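# Push flat block flush against board, corners aligned

## Task

Slide the square block and the board (both flat pieces) into contact so a full edge of the block rests flush along one edge or end of the board, with one block corner matching one board corner. Never clamp either piece in the fingers or raise it from the table, as that counts as failure; tipping a piece over is allowed. At the end both pieces must lie flat on the table, at or close to their starting area, not touching any other fixed object, nothing may remain in the gripper, and the arrangement must hold without the robot's help, so release and pull the arm away before ending.

## Robot and tools

Robot: a single six-joint arm (Trossen wxai follower) with a two-finger parallel gripper and a wrist camera. Joint order everywhere (rows, result lists): waist (joint_0), shoulder (joint_1), elbow (joint_2), wrist pitch (joint_3), wrist yaw (joint_4), wrist roll (joint_5), followed by the gripper.

Scene frame: origin on the table top under the arm base, +z up, +y to the left when facing along +x. Results report end_effector_position (metres) and end_effector_quat_wxyz, plus velocities (m/s, rad/s). That position is the point between the finger pads, about 3 to 4 cm short of the fingertips; fingers point along the gripper's +x and close along its y. Printed hand position may be off, more so far from the base.

A row is 7 numbers, each in [-1, 1]: six joint offsets, then the gripper opening. Joint offsets are scaled: 1.0 equals 0.9615 rad for waist, shoulder and elbow, 1.713 rad for wrist pitch, 1.767 for wrist yaw, 1.728 for wrist roll. The opening is absolute, not an offset: +1 is fully open (pads 0.088 m apart), empty fingers close at about -0.80, and values down to -1 close no further. Full open to shut takes at least about 0.5 s.

execute_actions(actions): a list of actions; each action is a list of 1 to 15 rows, each row run for one 1/30 s step; if fewer than 15 rows, the last row is repeated to fill 15 steps (0.5 s per action). The joint offsets in every row are relative to the joint angles at the start of that action, not the prior row; for a call's first action, that means the last reported angles. An empty list only returns state and images. If any action is malformed, or the first action would push a joint more than 0.010 rad outward past its range, nothing runs. Ranges (rad): waist -3.054 to 3.054, shoulder 0.000 to 3.142, elbow 0.000 to 2.356, wrist pitch -1.571 to 1.571, wrist yaw -1.571 to 1.571, wrist roll -3.142 to 3.142. Real ends may differ by 0.010 rad; a joint driven to its end gives "joint sent to its limit".

move(target, speed, blocking): target is one 7-number row, same scaling; its joint offsets are counted from the Joint positions in the latest result that lists them (not from where the arm is when the move begins). All joints travel proportionally, so the hand traces a curve. speed (0.01 to 2 rad/s, default 0.5) caps the joint with the longest travel; paths last 0.5 to 10 s. The gripper number is sent at the start. Moves do not slow for obstacles; faster moves and targets set deeper past a contact press harder. The result adds a "move:" line: outcome (done, off_target, moving, held, fault), limits=held or limits=none, and the joint furthest from target. With blocking=false, you get a reply after 0.5 s; use wait or stop before sending new rows or moves.

wait(seconds 0 to 10): let time pass holding the last command; returns early if a running move ends. stop(): brakes a running move (needs braking room; fingers keep moving). zoom_image(camera, region=[x0,y0,x1,y1] pixels, at most 504x504): enlarge part of the latest image from cam_head_left, cam_head_right, cam_high, cam_low or cam_wrist (all 504x504). show_instructions: reference images. read_manual(section="licences"): licence texts. finished_scene(scene): ends the current scene irreversibly and reports success.

Motion limits: each control step, joint targets stay within a set lead of measured angles (0.211 rad waist/shoulder/elbow, 0.213 wrist pitch, 0.267 wrist yaw, 0.228 wrist roll), and are scaled back if they would place the hand over 70 mm from where it is. Large offsets thus need several actions, and an unfinished motion may need re-commanding. Friction can leave joints short, especially at long reach; check Joint positions after moving. "Joint targets" shows current drive goals; "joint command not followed" means the clearance check altered targets.

Result lines: Joint positions and velocities (rad, rad/s, then finger gap in m), Joint torques, External joint torques (estimated outside load, including friction and held weight), grip_measured (opening on the command scale; up to about 1 mm off, and narrower by up to 0.061 when squeezing), grip_effort_n (motor effort, negative closes, capped near 83 N). Warnings: MOTOR HOT from 50 °C, OVER-TEMPERATURE FAULT at 95 °C.

Cautions: contact torque reaching a load limit (waist 17.8, shoulder 22, elbow 22, wrist pitch 5.8, wrist yaw 5.78, wrist roll 5.42 N m) halts the arm for 10 s and drops the rest of the call. For this job push the pieces with the closed fingers or the gripper's side, slowly, never gripping or lifting them. Avoid slams, hard shoves, and knocking anything off the table. Loose objects can occasionally get nudged by something external. Finish with the gripper open and empty, the arm lifted clear, then call finished_scene.

Each tool is called by a JSON object that holds its "api" and its "payload".

Reference images:

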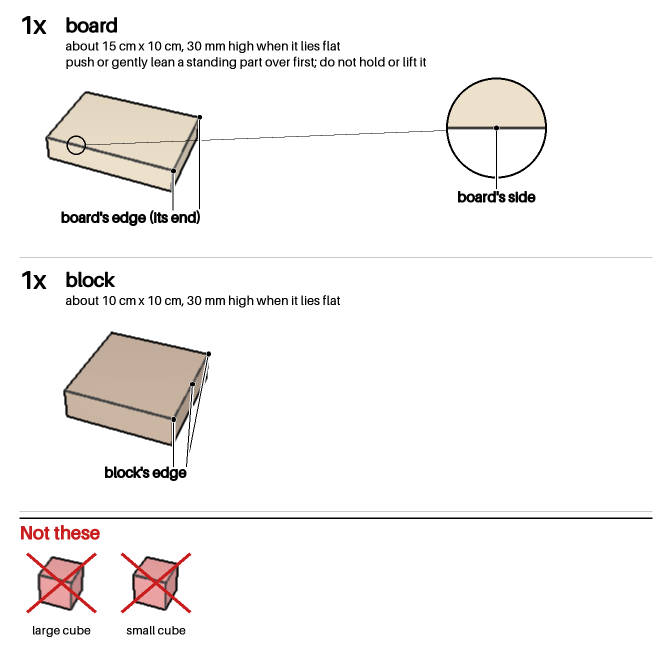

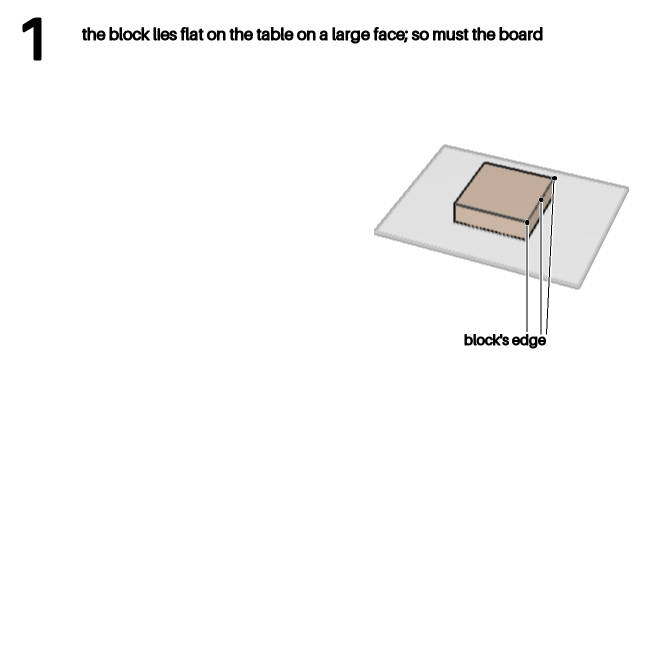

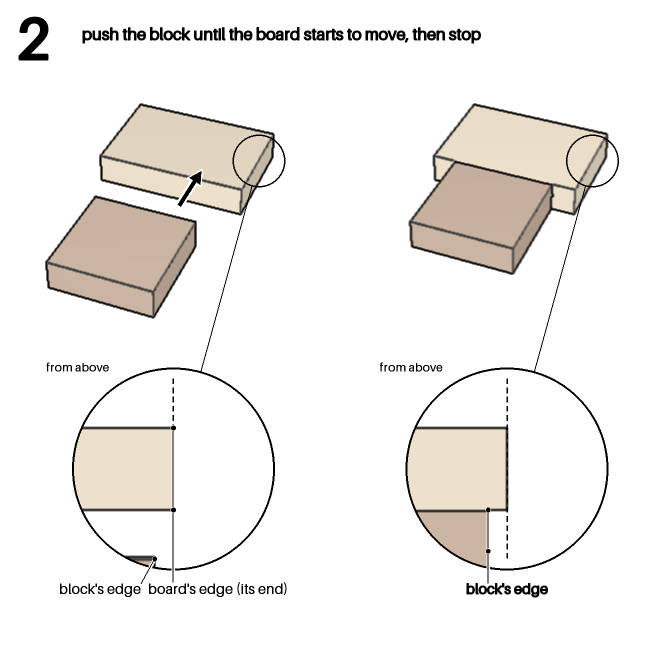

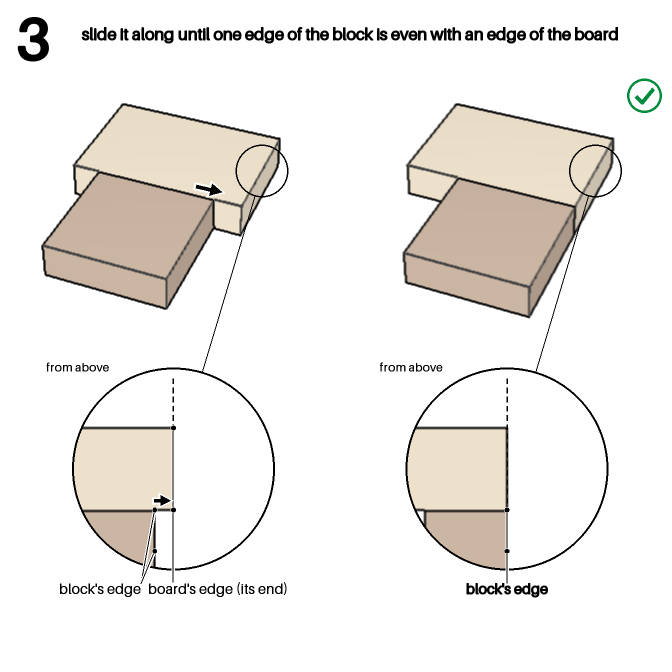

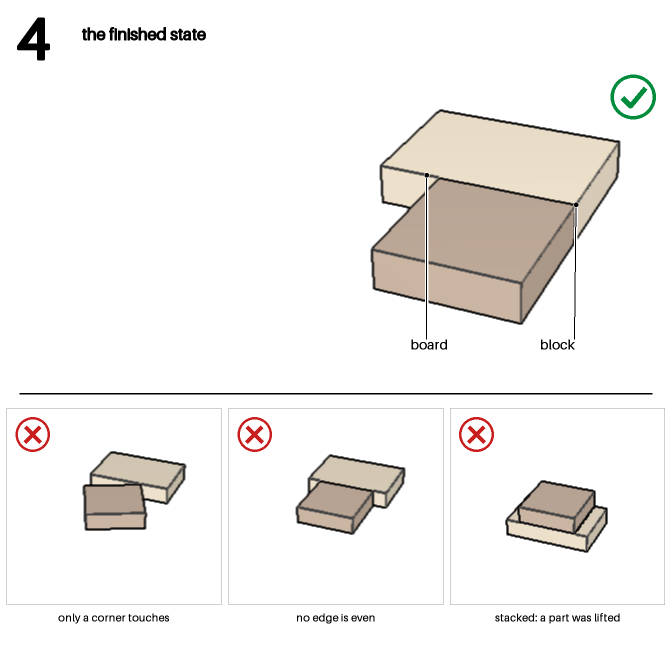

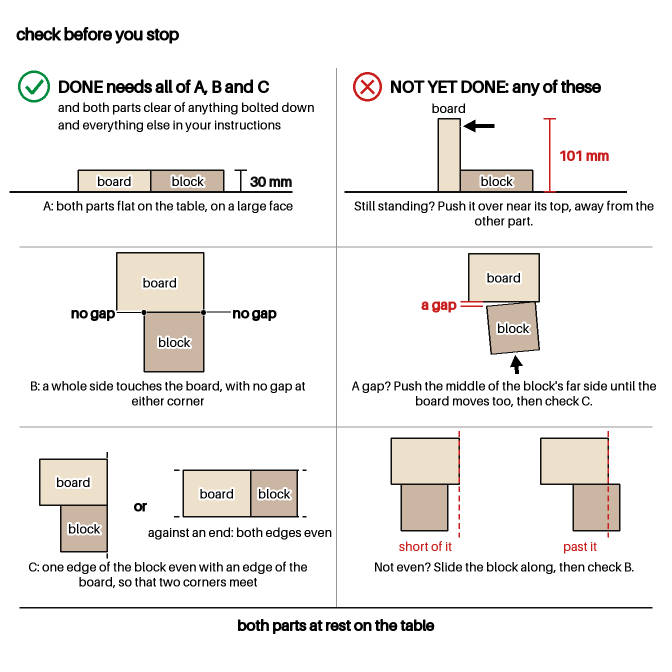

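## Session

{"api": "execute_actions", "payload": {"actions": []}}

Scene clock: 0.00 s.
end_effector_position=(+0.2662, +0.0762, +0.2694) grip_measured=+0.856 grip_effort_n=n/a end_effector_quat_wxyz=(+0.878, -0.206, +0.418, -0.113) end_effector_velocity=(-0.002, -0.001, -0.001) end_effector_angular_velocity=(-0.013, +0.018, +0.015)
Joint names: [waist, shoulder, elbow, wrist pitch, wrist yaw, wrist roll]
Joint positions: [ 0.819  1.321  1.037 -0.946  0.725  0.351  0.081]
Joint velocities: [-0.002 -0.002 -0.002 -0.007 -0.007 -0.022 -0.   ]
Joint torques (N m, as the arm reports them, + toward a larger angle): no reading
External joint torques (N m, as the arm's controller estimates them; a push from outside toward a larger angle lowers the number): no reading
Motor temperatures (°C, as the motors report them): [27 25 28 25 27 25]
Heat: hottest elbow 28 °C (+0.0 °C/min).
Joint targets: [0.819 1.321 1.037 -0.946 0.725 0.351]

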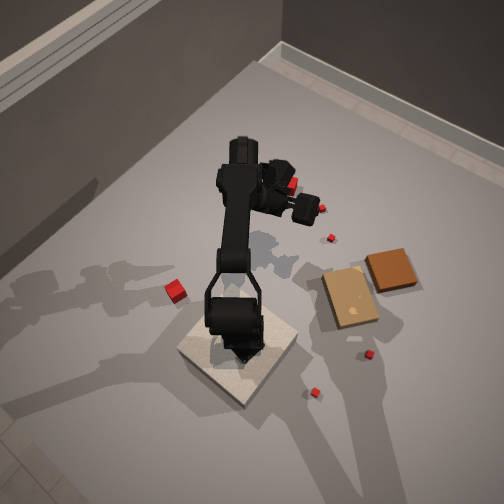

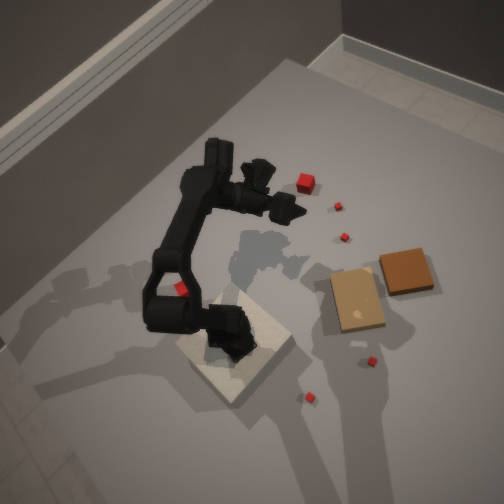

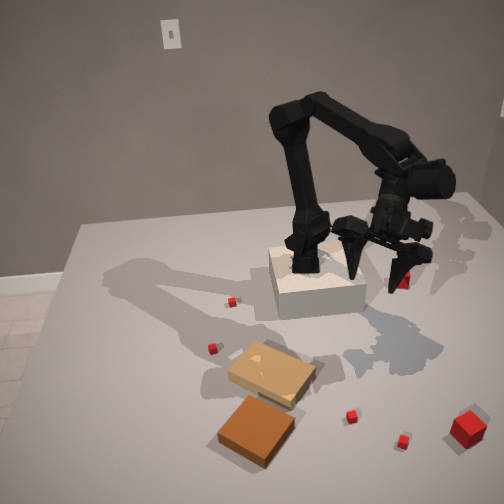

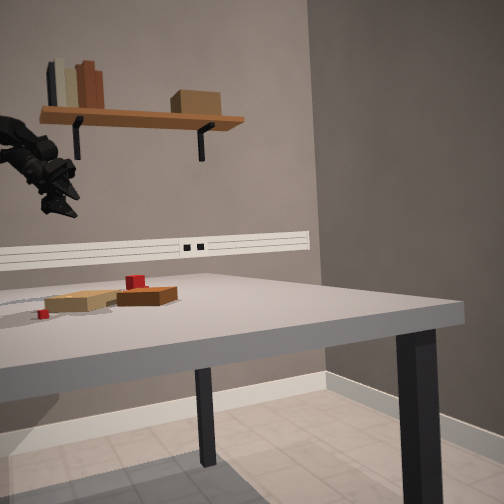

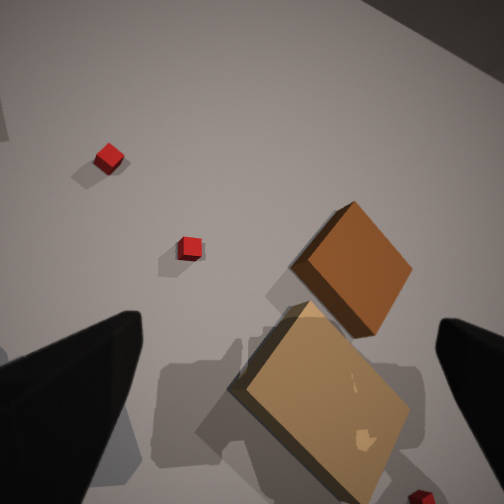

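{"api": "zoom_image", "payload": {"camera": "cam_head_left", "region": [310,230,430,350]}}

{"api": "zoom_image", "payload": {"camera": "cam_high", "region": [200,330,340,470]}}

Region (310, 230, 430, 350) of cam_head_left's 504x504 image, scaled by 4.200, with more detail than that image has.

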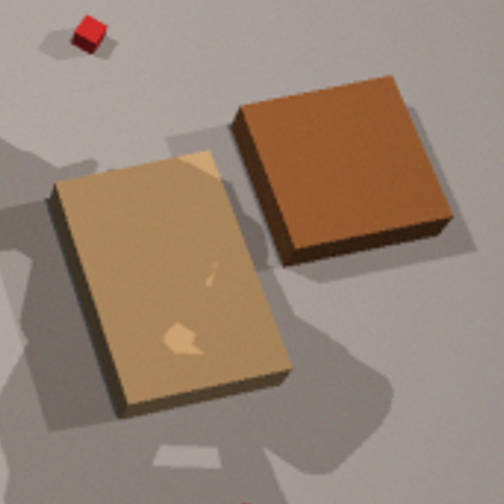

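Region (200, 330, 340, 470) of cam_high's 504x504 image, scaled by 3.600, with more detail than that image has.

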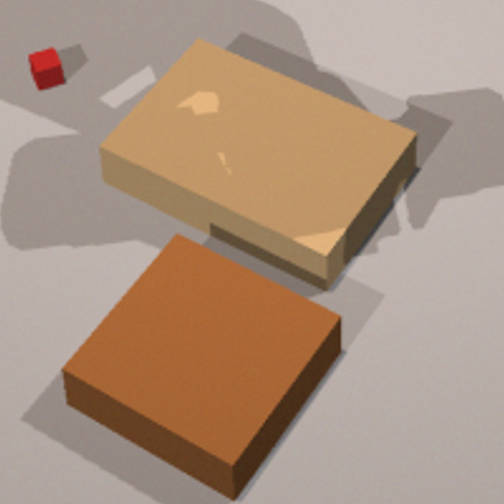

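{"api": "move", "payload": {"target": [-0.9,0.6,0.8,-0.1915,-0.4103,-0.078,0.5], "speed": 0.8}}

Scene clock: 53.43 s.
end_effector_position=(+0.3786, -0.0927, +0.2736) grip_measured=+0.503 grip_effort_n=-16.0 end_effector_quat_wxyz=(+0.773, +0.164, +0.595, -0.148) end_effector_velocity=(-0.005, +0.001, -0.001) end_effector_angular_velocity=(+0.006, +0.021, +0.021)
Joint names: [waist, shoulder, elbow, wrist pitch, wrist yaw, wrist roll]
Joint positions: [-0.047  1.882  1.797 -1.271  0.002  0.219  0.064]
Joint velocities: [-0.002 -0.002 -0.002 -0.022 -0.007 -0.022 -0.   ]
Joint torques (N m, as the arm reports them, + toward a larger angle): [ 0.41 -5.69  6.1   0.76 -0.08 -0.07]
External joint torques (N m, as the arm's controller estimates them; a push from outside toward a larger angle lowers the number): [ 0.15  2.75 -0.17 -0.04 -0.06 -0.06]
Motor temperatures (°C, as the motors report them): [27 28 34 27 28 25]
Heat: hottest elbow 34 °C (+6.7 °C/min).
Joint targets: [-0.046 1.898 1.806 -1.274 -0.000 0.216]
move: off_target; limits=none; farthest joint: the shoulder, 0.016 radians from its target (0.577 radians at the start)
camera_calibration (this result's frames):
cam_wrist: T_world_to_cam=[[-0.386848, -0.915211, -0.112855, 0.100827], [-0.921642, 0.379698, 0.0800317, 0.393705], [-0.0303952, 0.134972, -0.990383, 0.375426], [0, 0, 0, 1]] pos_world=[0.413271, -0.107883, 0.351686]

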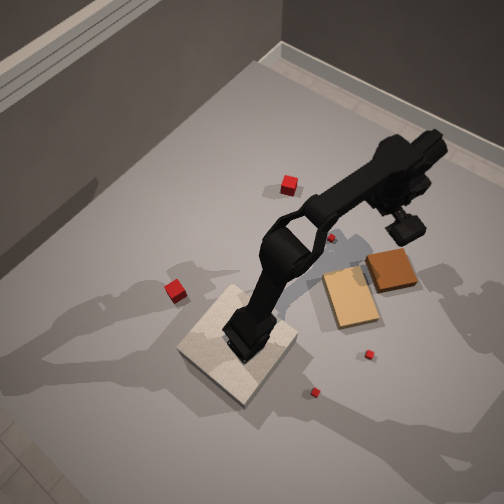

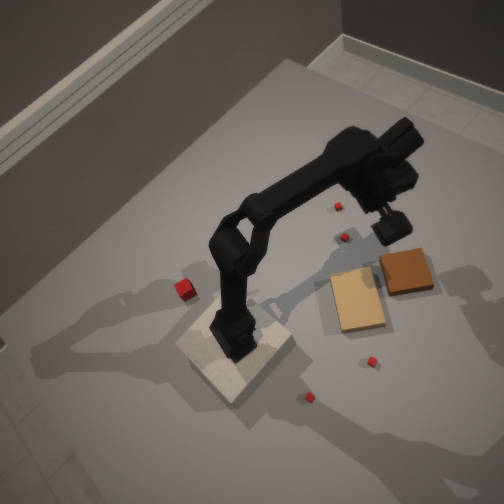

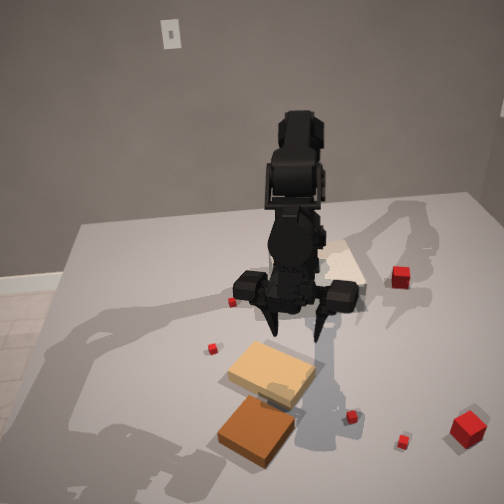

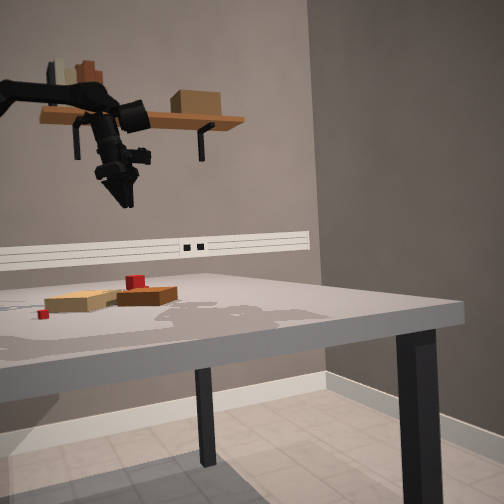

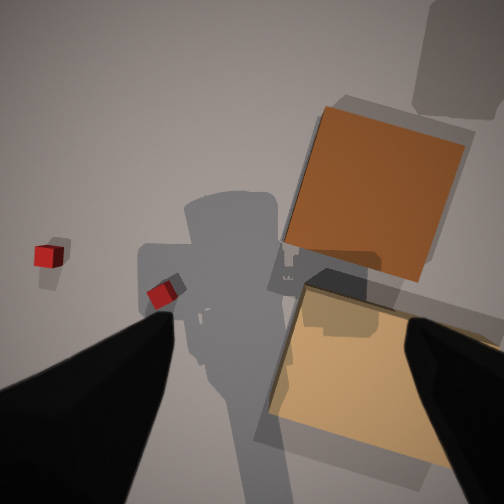

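Hover: q=(-.2945, 2.566, 2.27, -1.274).

{"api": "move", "payload": {"target": [-0.2574,0.7114,0.492,0,0,0,0.5], "speed": 0.7}}

Scene clock: 57.33 s.
end_effector_position=(+0.4378, -0.2270, +0.1133) grip_measured=+0.503 grip_effort_n=-16.0 end_effector_quat_wxyz=(+0.681, +0.250, +0.649, -0.231) end_effector_velocity=(-0.006, +0.001, -0.002) end_effector_angular_velocity=(+0.006, +0.027, +0.005)
Joint names: [waist, shoulder, elbow, wrist pitch, wrist yaw, wrist roll]
Joint positions: [-0.296  2.551  2.264 -1.271  0.002  0.219  0.064]
Joint velocities: [-0.002  0.002 -0.002 -0.022  0.007 -0.007 -0.   ]
Joint torques (N m, as the arm reports them, + toward a larger angle): [ 0.71 -9.18  5.63  0.5  -0.02  0.04]
External joint torques (N m, as the arm's controller estimates them; a push from outside toward a larger angle lowers the number): [ 0.2   3.06 -0.29  0.1   0.    0.04]
Motor temperatures (°C, as the motors report them): [27 29 35 27 28 25]
Heat: hottest elbow 35 °C (+7.3 °C/min).
Joint targets: [-0.295 2.566 2.271 -1.271 0.002 0.219]
move: off_target; limits=none; farthest joint: the shoulder, 0.015 radians from its target (0.684 radians at the start)
camera_calibration (this result's frames):
cam_wrist: T_world_to_cam=[[-0.61322, -0.78552, -0.0831872, 0.107873], [-0.770031, 0.570984, 0.284656, 0.466007], [-0.176105, 0.238614, -0.955013, 0.319937], [0, 0, 0, 1]] pos_world=[0.481332, -0.257687, 0.181866]

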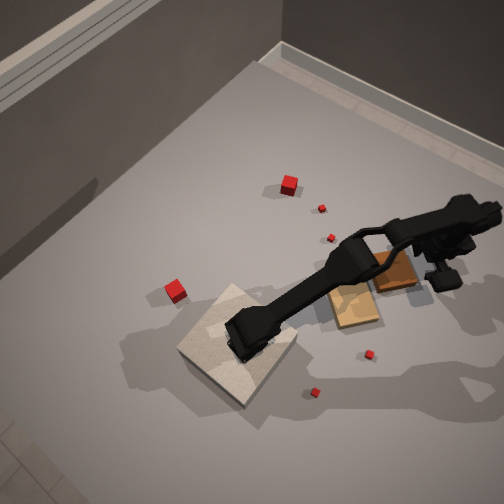

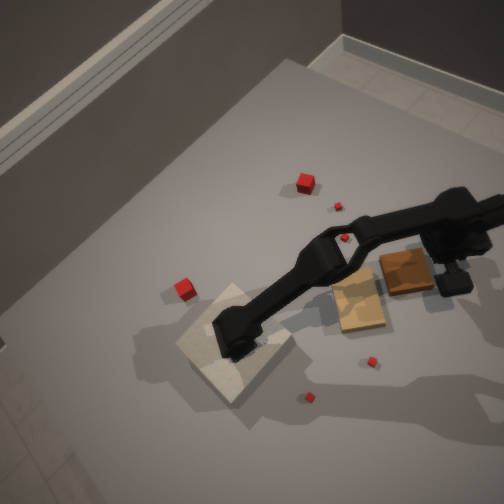

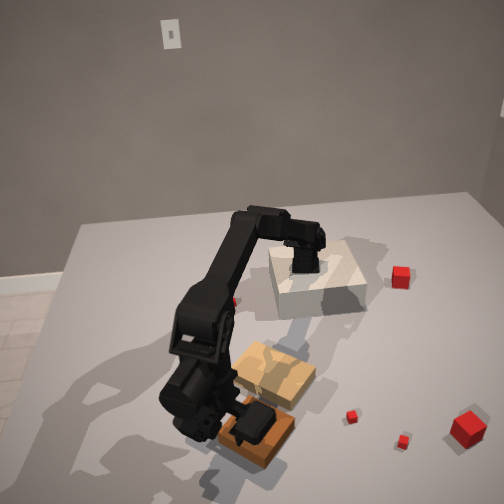

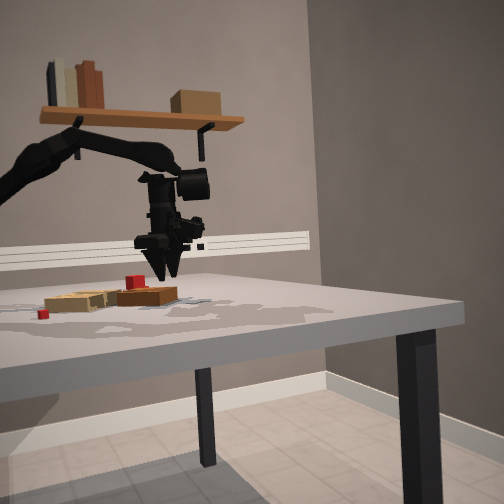

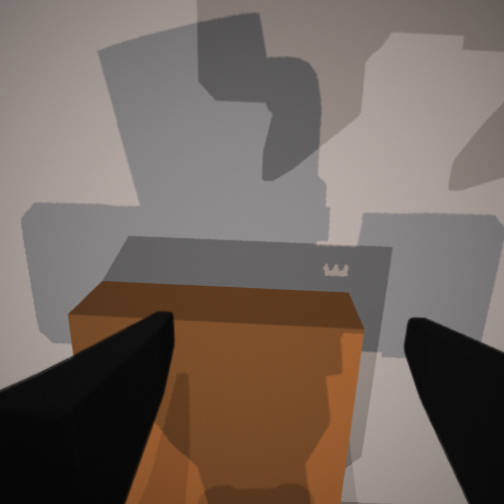

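{"api": "move", "payload": {"target": [0.049,0.05,0.03,0.035,0,0.042,0.5], "speed": 0.2}}

Scene clock: 70.57 s.
end_effector_position=(+0.4620, -0.2119, +0.1068) grip_measured=+0.503 grip_effort_n=-16.0 end_effector_quat_wxyz=(+0.695, +0.256, +0.628, -0.239) end_effector_velocity=(-0.001, +0.003, +0.000) end_effector_angular_velocity=(+0.021, -0.002, +0.022)
Joint names: [waist, shoulder, elbow, wrist pitch, wrist yaw, wrist roll]
Joint positions: [-0.249  2.579  2.285 -1.213  0.002  0.288  0.064]
Joint velocities: [-0.002 -0.002 -0.002 -0.007 -0.022 -0.022 -0.   ]
Joint torques (N m, as the arm reports them, + toward a larger angle): [ 0.35 -8.92  5.91  0.72 -0.02  0.14]
External joint torques (N m, as the arm's controller estimates them; a push from outside toward a larger angle lowers the number): [-0.11  3.54 -0.11  0.23  0.    0.14]
Motor temperatures (°C, as the motors report them): [27 34 35 27 28 25]
Heat: hottest elbow 35 °C (+5.0 °C/min).
Joint targets: [-0.249 2.599 2.293 -1.211 0.002 0.291]
move: off_target; limits=none; farthest joint: the shoulder, 0.020 radians from its target (0.048 radians at the start)
camera_calibration (this result's frames):
cam_wrist: T_world_to_cam=[[-0.627219, -0.772755, -0.0971943, 0.144694], [-0.768523, 0.593821, 0.238221, 0.486966], [-0.12637, 0.224112, -0.966335, 0.289543], [0, 0, 0, 1]] pos_world=[0.501589, -0.242248, 0.177854]

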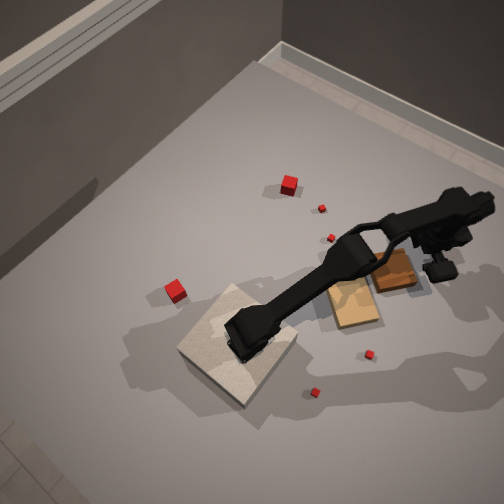

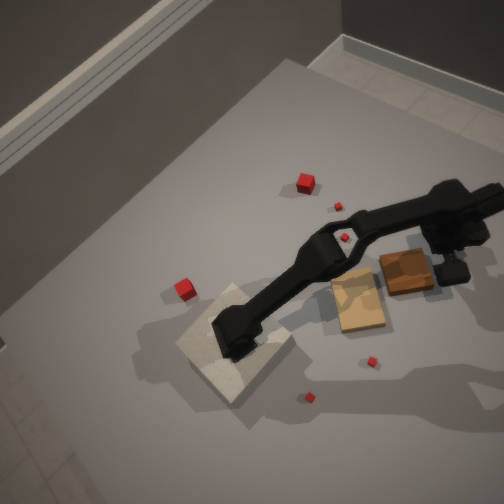

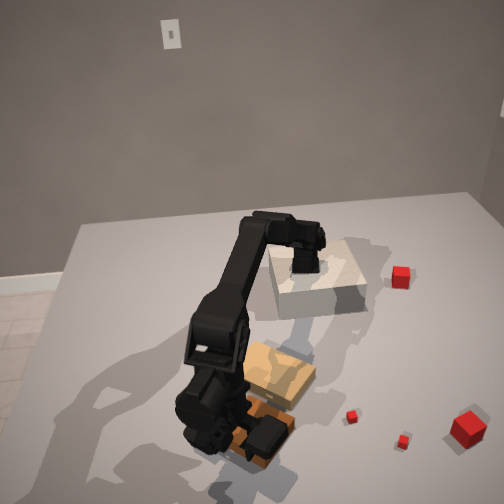

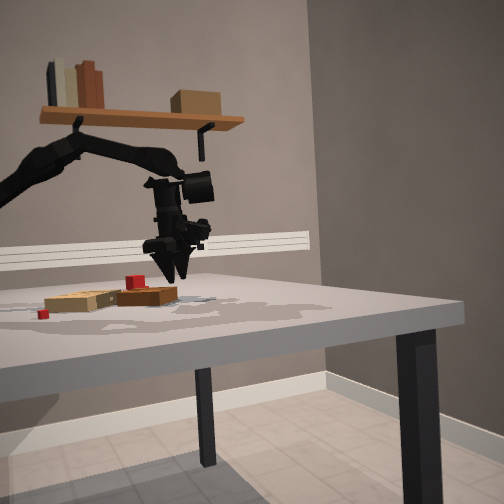

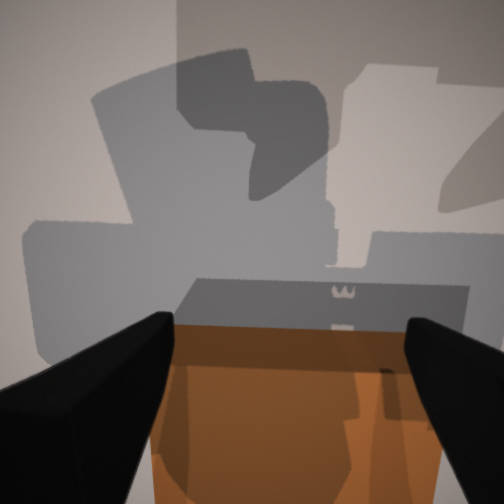

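{"api": "move", "payload": {"target": [0,0.083,0.008,0.036,0,0,0.5], "speed": 0.15}}

Scene clock: 74.10 s.
end_effector_position=(+0.4695, -0.2143, +0.0780) grip_measured=+0.503 grip_effort_n=-16.0 end_effector_quat_wxyz=(+0.695, +0.257, +0.628, -0.239) end_effector_velocity=(-0.007, +0.000, -0.001) end_effector_angular_velocity=(+0.017, +0.022, +0.002)
Joint names: [waist, shoulder, elbow, wrist pitch, wrist yaw, wrist roll]
Joint positions: [-0.249  2.64   2.285 -1.153  0.002  0.288  0.064]
Joint velocities: [-0.007 -0.002 -0.007 -0.022 -0.007 -0.007 -0.   ]
Joint torques (N m, as the arm reports them, + toward a larger angle): [ 0.53 -9.15  5.65  0.71 -0.01  0.03]
External joint torques (N m, as the arm's controller estimates them; a push from outside toward a larger angle lowers the number): [ 0.16  3.59 -0.37  0.21  0.    0.04]
Motor temperatures (°C, as the motors report them): [27 35 36 27 28 25]
Heat: hottest elbow 36 °C (+5.1 °C/min).
Joint targets: [-0.249 2.659 2.292 -1.151 0.002 0.288]
move: off_target; limits=none; farthest joint: the shoulder, 0.018 radians from its target (0.079 radians at the start)
camera_calibration (this result's frames):
cam_wrist: T_world_to_cam=[[-0.627511, -0.772513, -0.0972256, 0.144941], [-0.768298, 0.594104, 0.23824, 0.500914], [-0.126281, 0.224196, -0.966328, 0.263167], [0, 0, 0, 1]] pos_world=[0.509037, -0.244628, 0.14906]

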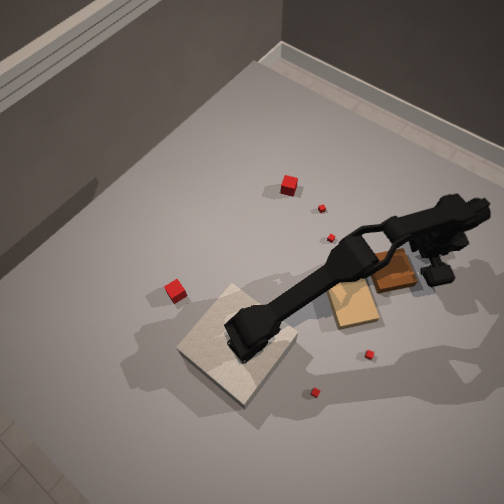

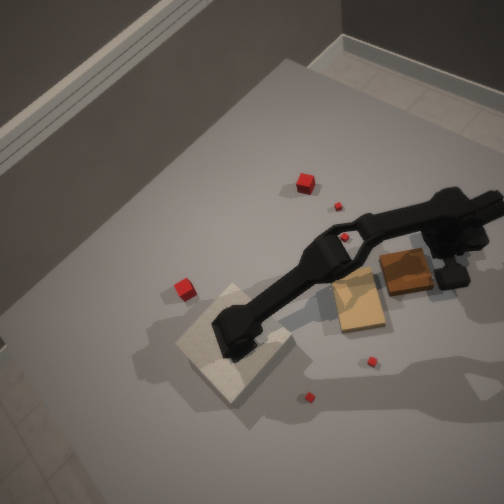

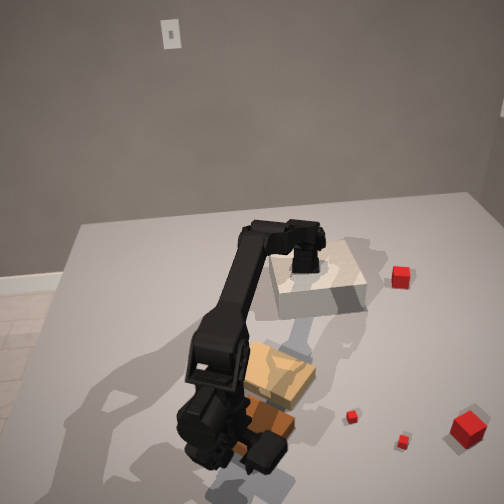

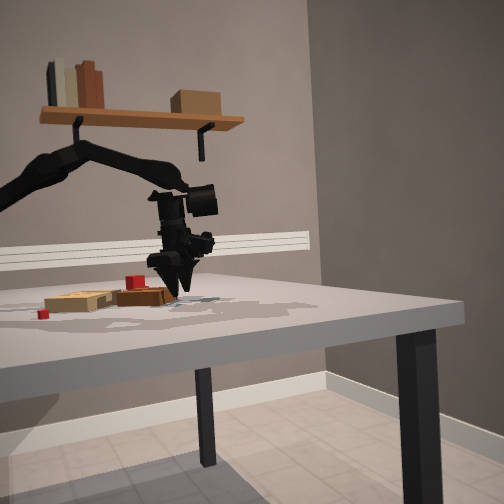

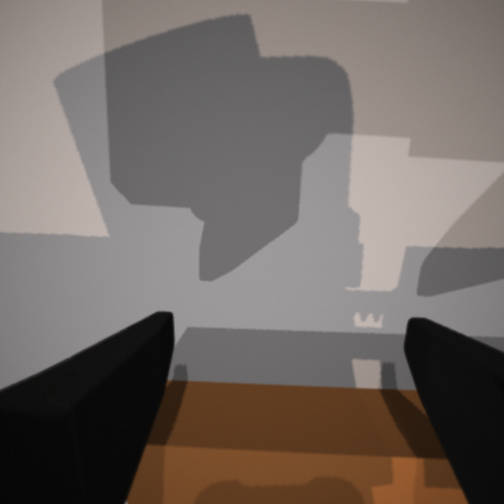

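{"api": "move", "payload": {"target": [0,-0.24,-0.482,0.131,0,0,0.5], "speed": 0.2}}

Scene clock: 83.40 s.
end_effector_position=(+0.4291, -0.1956, +0.0696) grip_measured=+0.503 grip_effort_n=-15.6 end_effector_quat_wxyz=(+0.697, +0.256, +0.625, -0.240) end_effector_velocity=(+0.000, -0.000, +0.002) end_effector_angular_velocity=(+0.003, -0.010, +0.005)
Joint names: [waist, shoulder, elbow, wrist pitch, wrist yaw, wrist roll]
Joint positions: [-0.249  2.419  1.84  -0.922  0.002  0.288  0.064]
Joint velocities: [-0.002 -0.007 -0.007  0.007 -0.007 -0.007 -0.   ]
Joint torques (N m, as the arm reports them, + toward a larger angle): [  0.47 -10.7    3.     0.14  -0.02   0.04]
External joint torques (N m, as the arm's controller estimates them; a push from outside toward a larger angle lowers the number): [ 0.07  0.81 -2.81 -0.38  0.    0.04]
Motor temperatures (°C, as the motors report them): [27 38 36 27 28 25]
Heat: hottest shoulder 38 °C (+6.1 °C/min).
Joint targets: [-0.249 2.410 1.822 -0.929 0.002 0.288]
move: off_target; limits=none; farthest joint: the elbow, 0.018 radians from its target (0.464 radians at the start)
camera_calibration (this result's frames):
cam_wrist: T_world_to_cam=[[-0.627073, -0.772651, -0.0989436, 0.133146], [-0.769632, 0.594946, 0.231745, 0.46197], [-0.120192, 0.221471, -0.967732, 0.24272], [0, 0, 0, 1]] pos_world=[0.468212, -0.225727, 0.141002]

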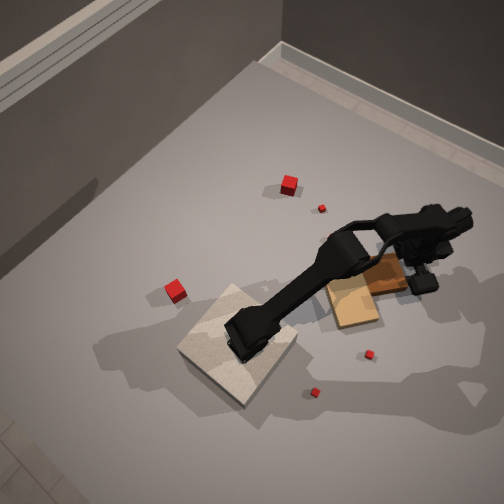

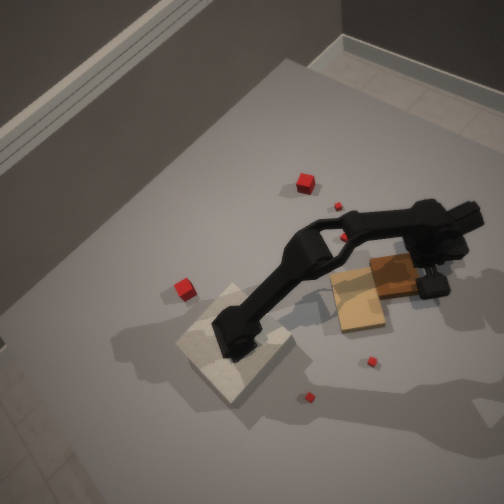

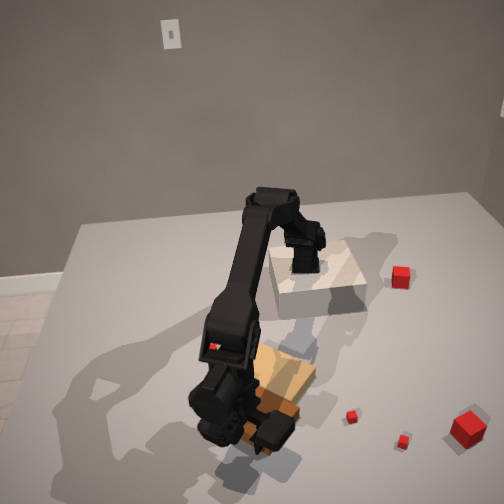

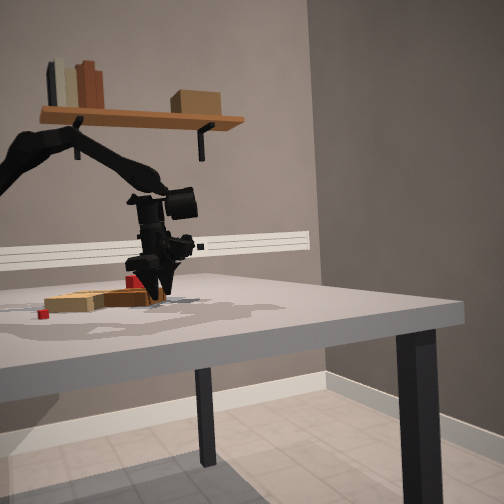

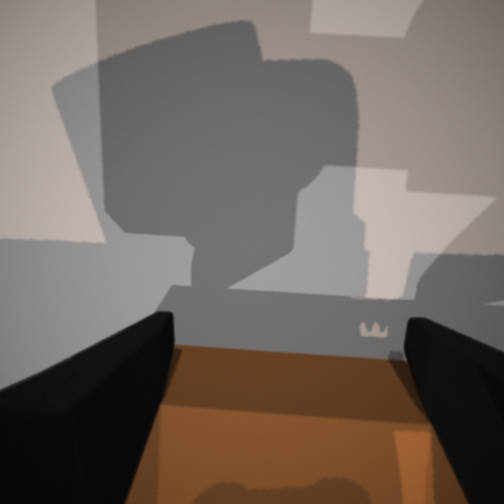

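{"api": "move", "payload": {"target": [0,-0.05,-0.09,0.014,0,0,0.5], "speed": 0.1}}

{"api": "zoom_image", "payload": {"camera": "cam_head_right", "region": [320,230,460,350]}}

Scene clock: 88.03 s.
end_effector_position=(+0.4201, -0.1915, +0.0692) grip_measured=+0.503 grip_effort_n=-15.6 end_effector_quat_wxyz=(+0.697, +0.256, +0.626, -0.240) end_effector_velocity=(+0.001, -0.001, +0.001) end_effector_angular_velocity=(-0.000, -0.009, +0.034)
Joint names: [waist, shoulder, elbow, wrist pitch, wrist yaw, wrist roll]
Joint positions: [-0.249  2.381  1.77  -0.892  0.002  0.288  0.064]
Joint velocities: [-0.002 -0.002 -0.002  0.007 -0.007 -0.037 -0.   ]
Joint torques (N m, as the arm reports them, + toward a larger angle): [  0.46 -10.59   3.03   0.15  -0.01   0.04]
External joint torques (N m, as the arm's controller estimates them; a push from outside toward a larger angle lowers the number): [-0.02  0.7  -2.76 -0.38  0.01  0.04]
Motor temperatures (°C, as the motors report them): [27 40 35 26 28 25]
Heat: hottest shoulder 40 °C (+7.1 °C/min).
Joint targets: [-0.249 2.371 1.753 -0.898 0.002 0.288]
move: off_target; limits=none; farthest joint: the elbow, 0.017 radians from its target (0.086 radians at the start)
camera_calibration (this result's frames):
cam_wrist: T_world_to_cam=[[-0.627171, -0.77262, -0.0985621, 0.130677], [-0.769339, 0.59476, 0.233189, 0.452505], [-0.121546, 0.222077, -0.967423, 0.240955], [0, 0, 0, 1]] pos_world=[0.459373, -0.221679, 0.140466]

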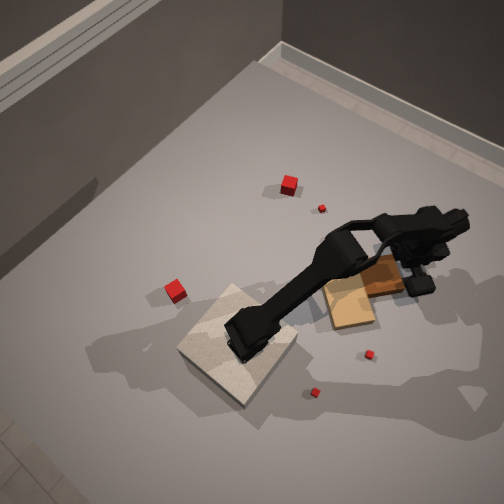

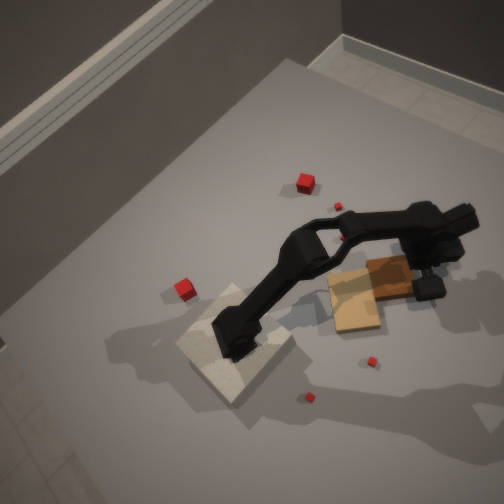

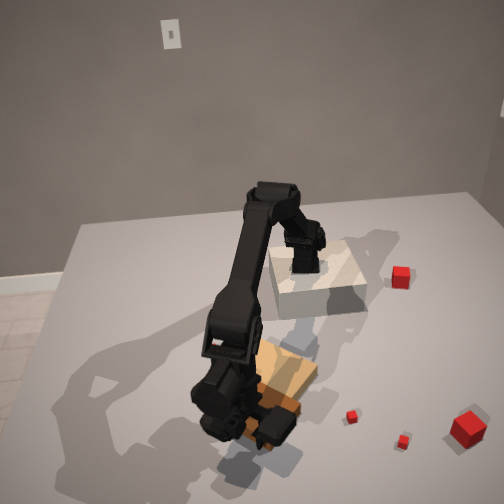

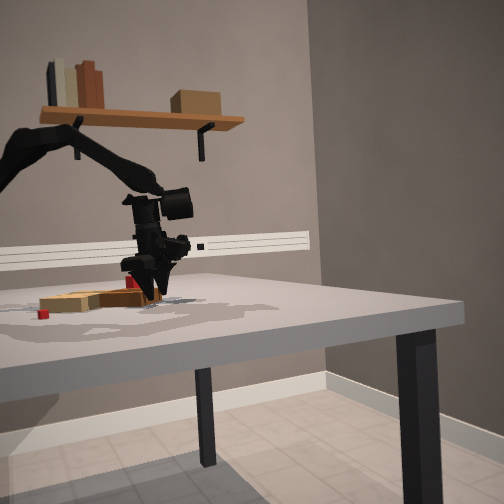

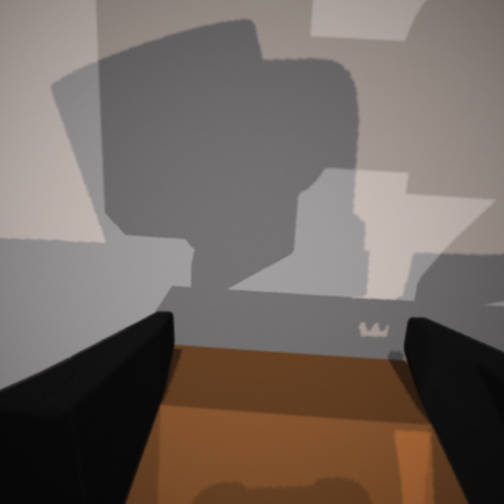

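Region (320, 230, 460, 350) of cam_head_right's 504x504 image, scaled by 3.600, with more detail than that image has; it fills the top 432 rows of this view, and the rest is white.

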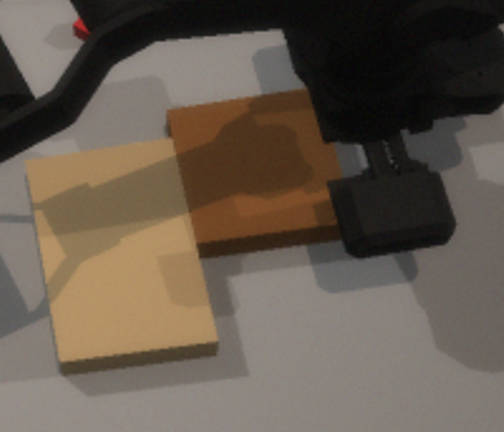

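{"api": "move", "payload": {"target": [0,-0.17,0.01,0,0,0,0.5], "speed": 0.3}}

Scene clock: 100.53 s.
end_effector_position=(+0.4315, -0.1993, +0.1412) grip_measured=+0.503 grip_effort_n=-15.6 end_effector_quat_wxyz=(+0.748, +0.252, +0.564, -0.243) end_effector_velocity=(-0.002, +0.001, -0.000) end_effector_angular_velocity=(+0.011, +0.003, -0.007)
Joint names: [waist, shoulder, elbow, wrist pitch, wrist yaw, wrist roll]
Joint positions: [-0.249  2.225  1.775 -0.892  0.002  0.288  0.064]
Joint velocities: [-0.002 -0.002 -0.002 -0.007 -0.007  0.007 -0.   ]
Joint torques (N m, as the arm reports them, + toward a larger angle): [  0.45 -10.13   5.75   0.9   -0.02   0.04]
External joint torques (N m, as the arm's controller estimates them; a push from outside toward a larger angle lowers the number): [ 0.07  0.74 -0.56  0.08  0.    0.04]
Motor temperatures (°C, as the motors report them): [27 45 34 26 27 25]
Heat: hottest shoulder 45 °C (+11.1 °C/min).
Joint targets: [-0.249 2.217 1.780 -0.892 0.002 0.288]
move: done; limits=none; farthest joint: the shoulder, 0.007 radians from its target (0.163 radians at the start)
camera_calibration (this result's frames):
cam_wrist: T_world_to_cam=[[-0.613895, -0.777255, -0.13787, 0.137792], [-0.789047, 0.609332, 0.0782327, 0.482378], [0.023202, 0.156813, -0.987356, 0.241068], [0, 0, 0, 1]] pos_world=[0.459615, -0.224631, 0.21928]

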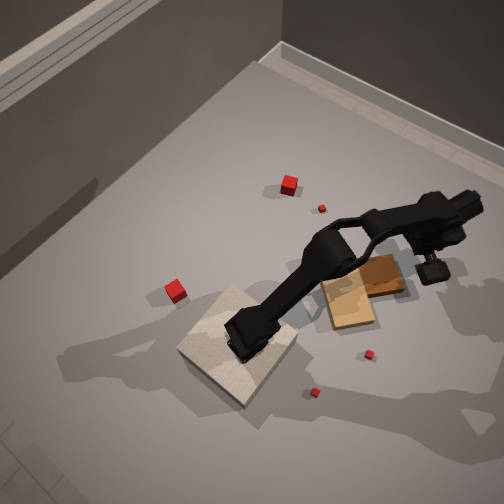

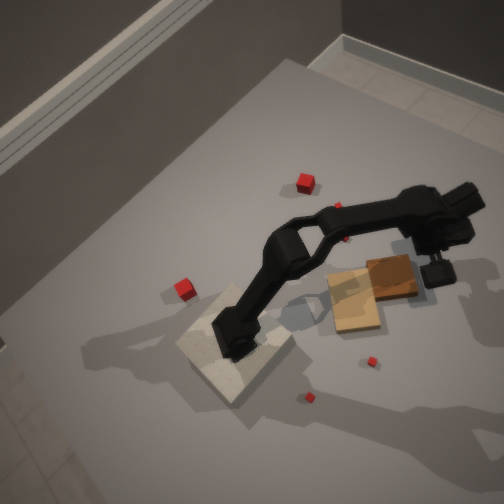

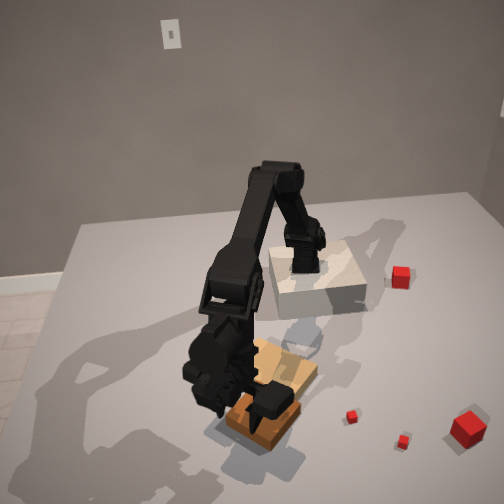

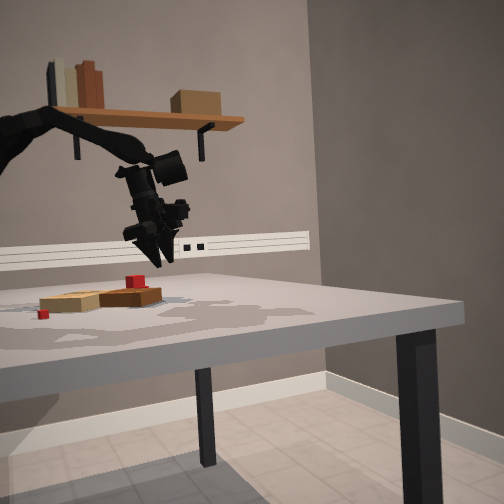

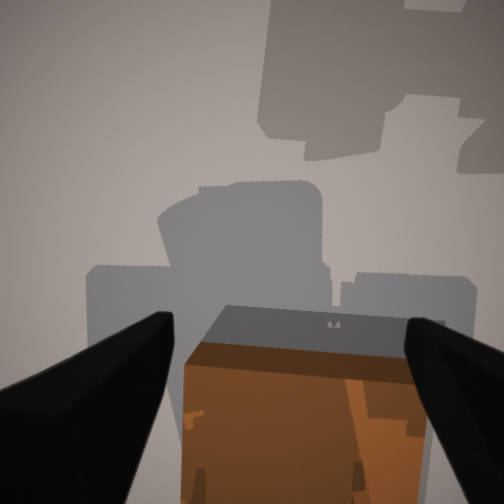

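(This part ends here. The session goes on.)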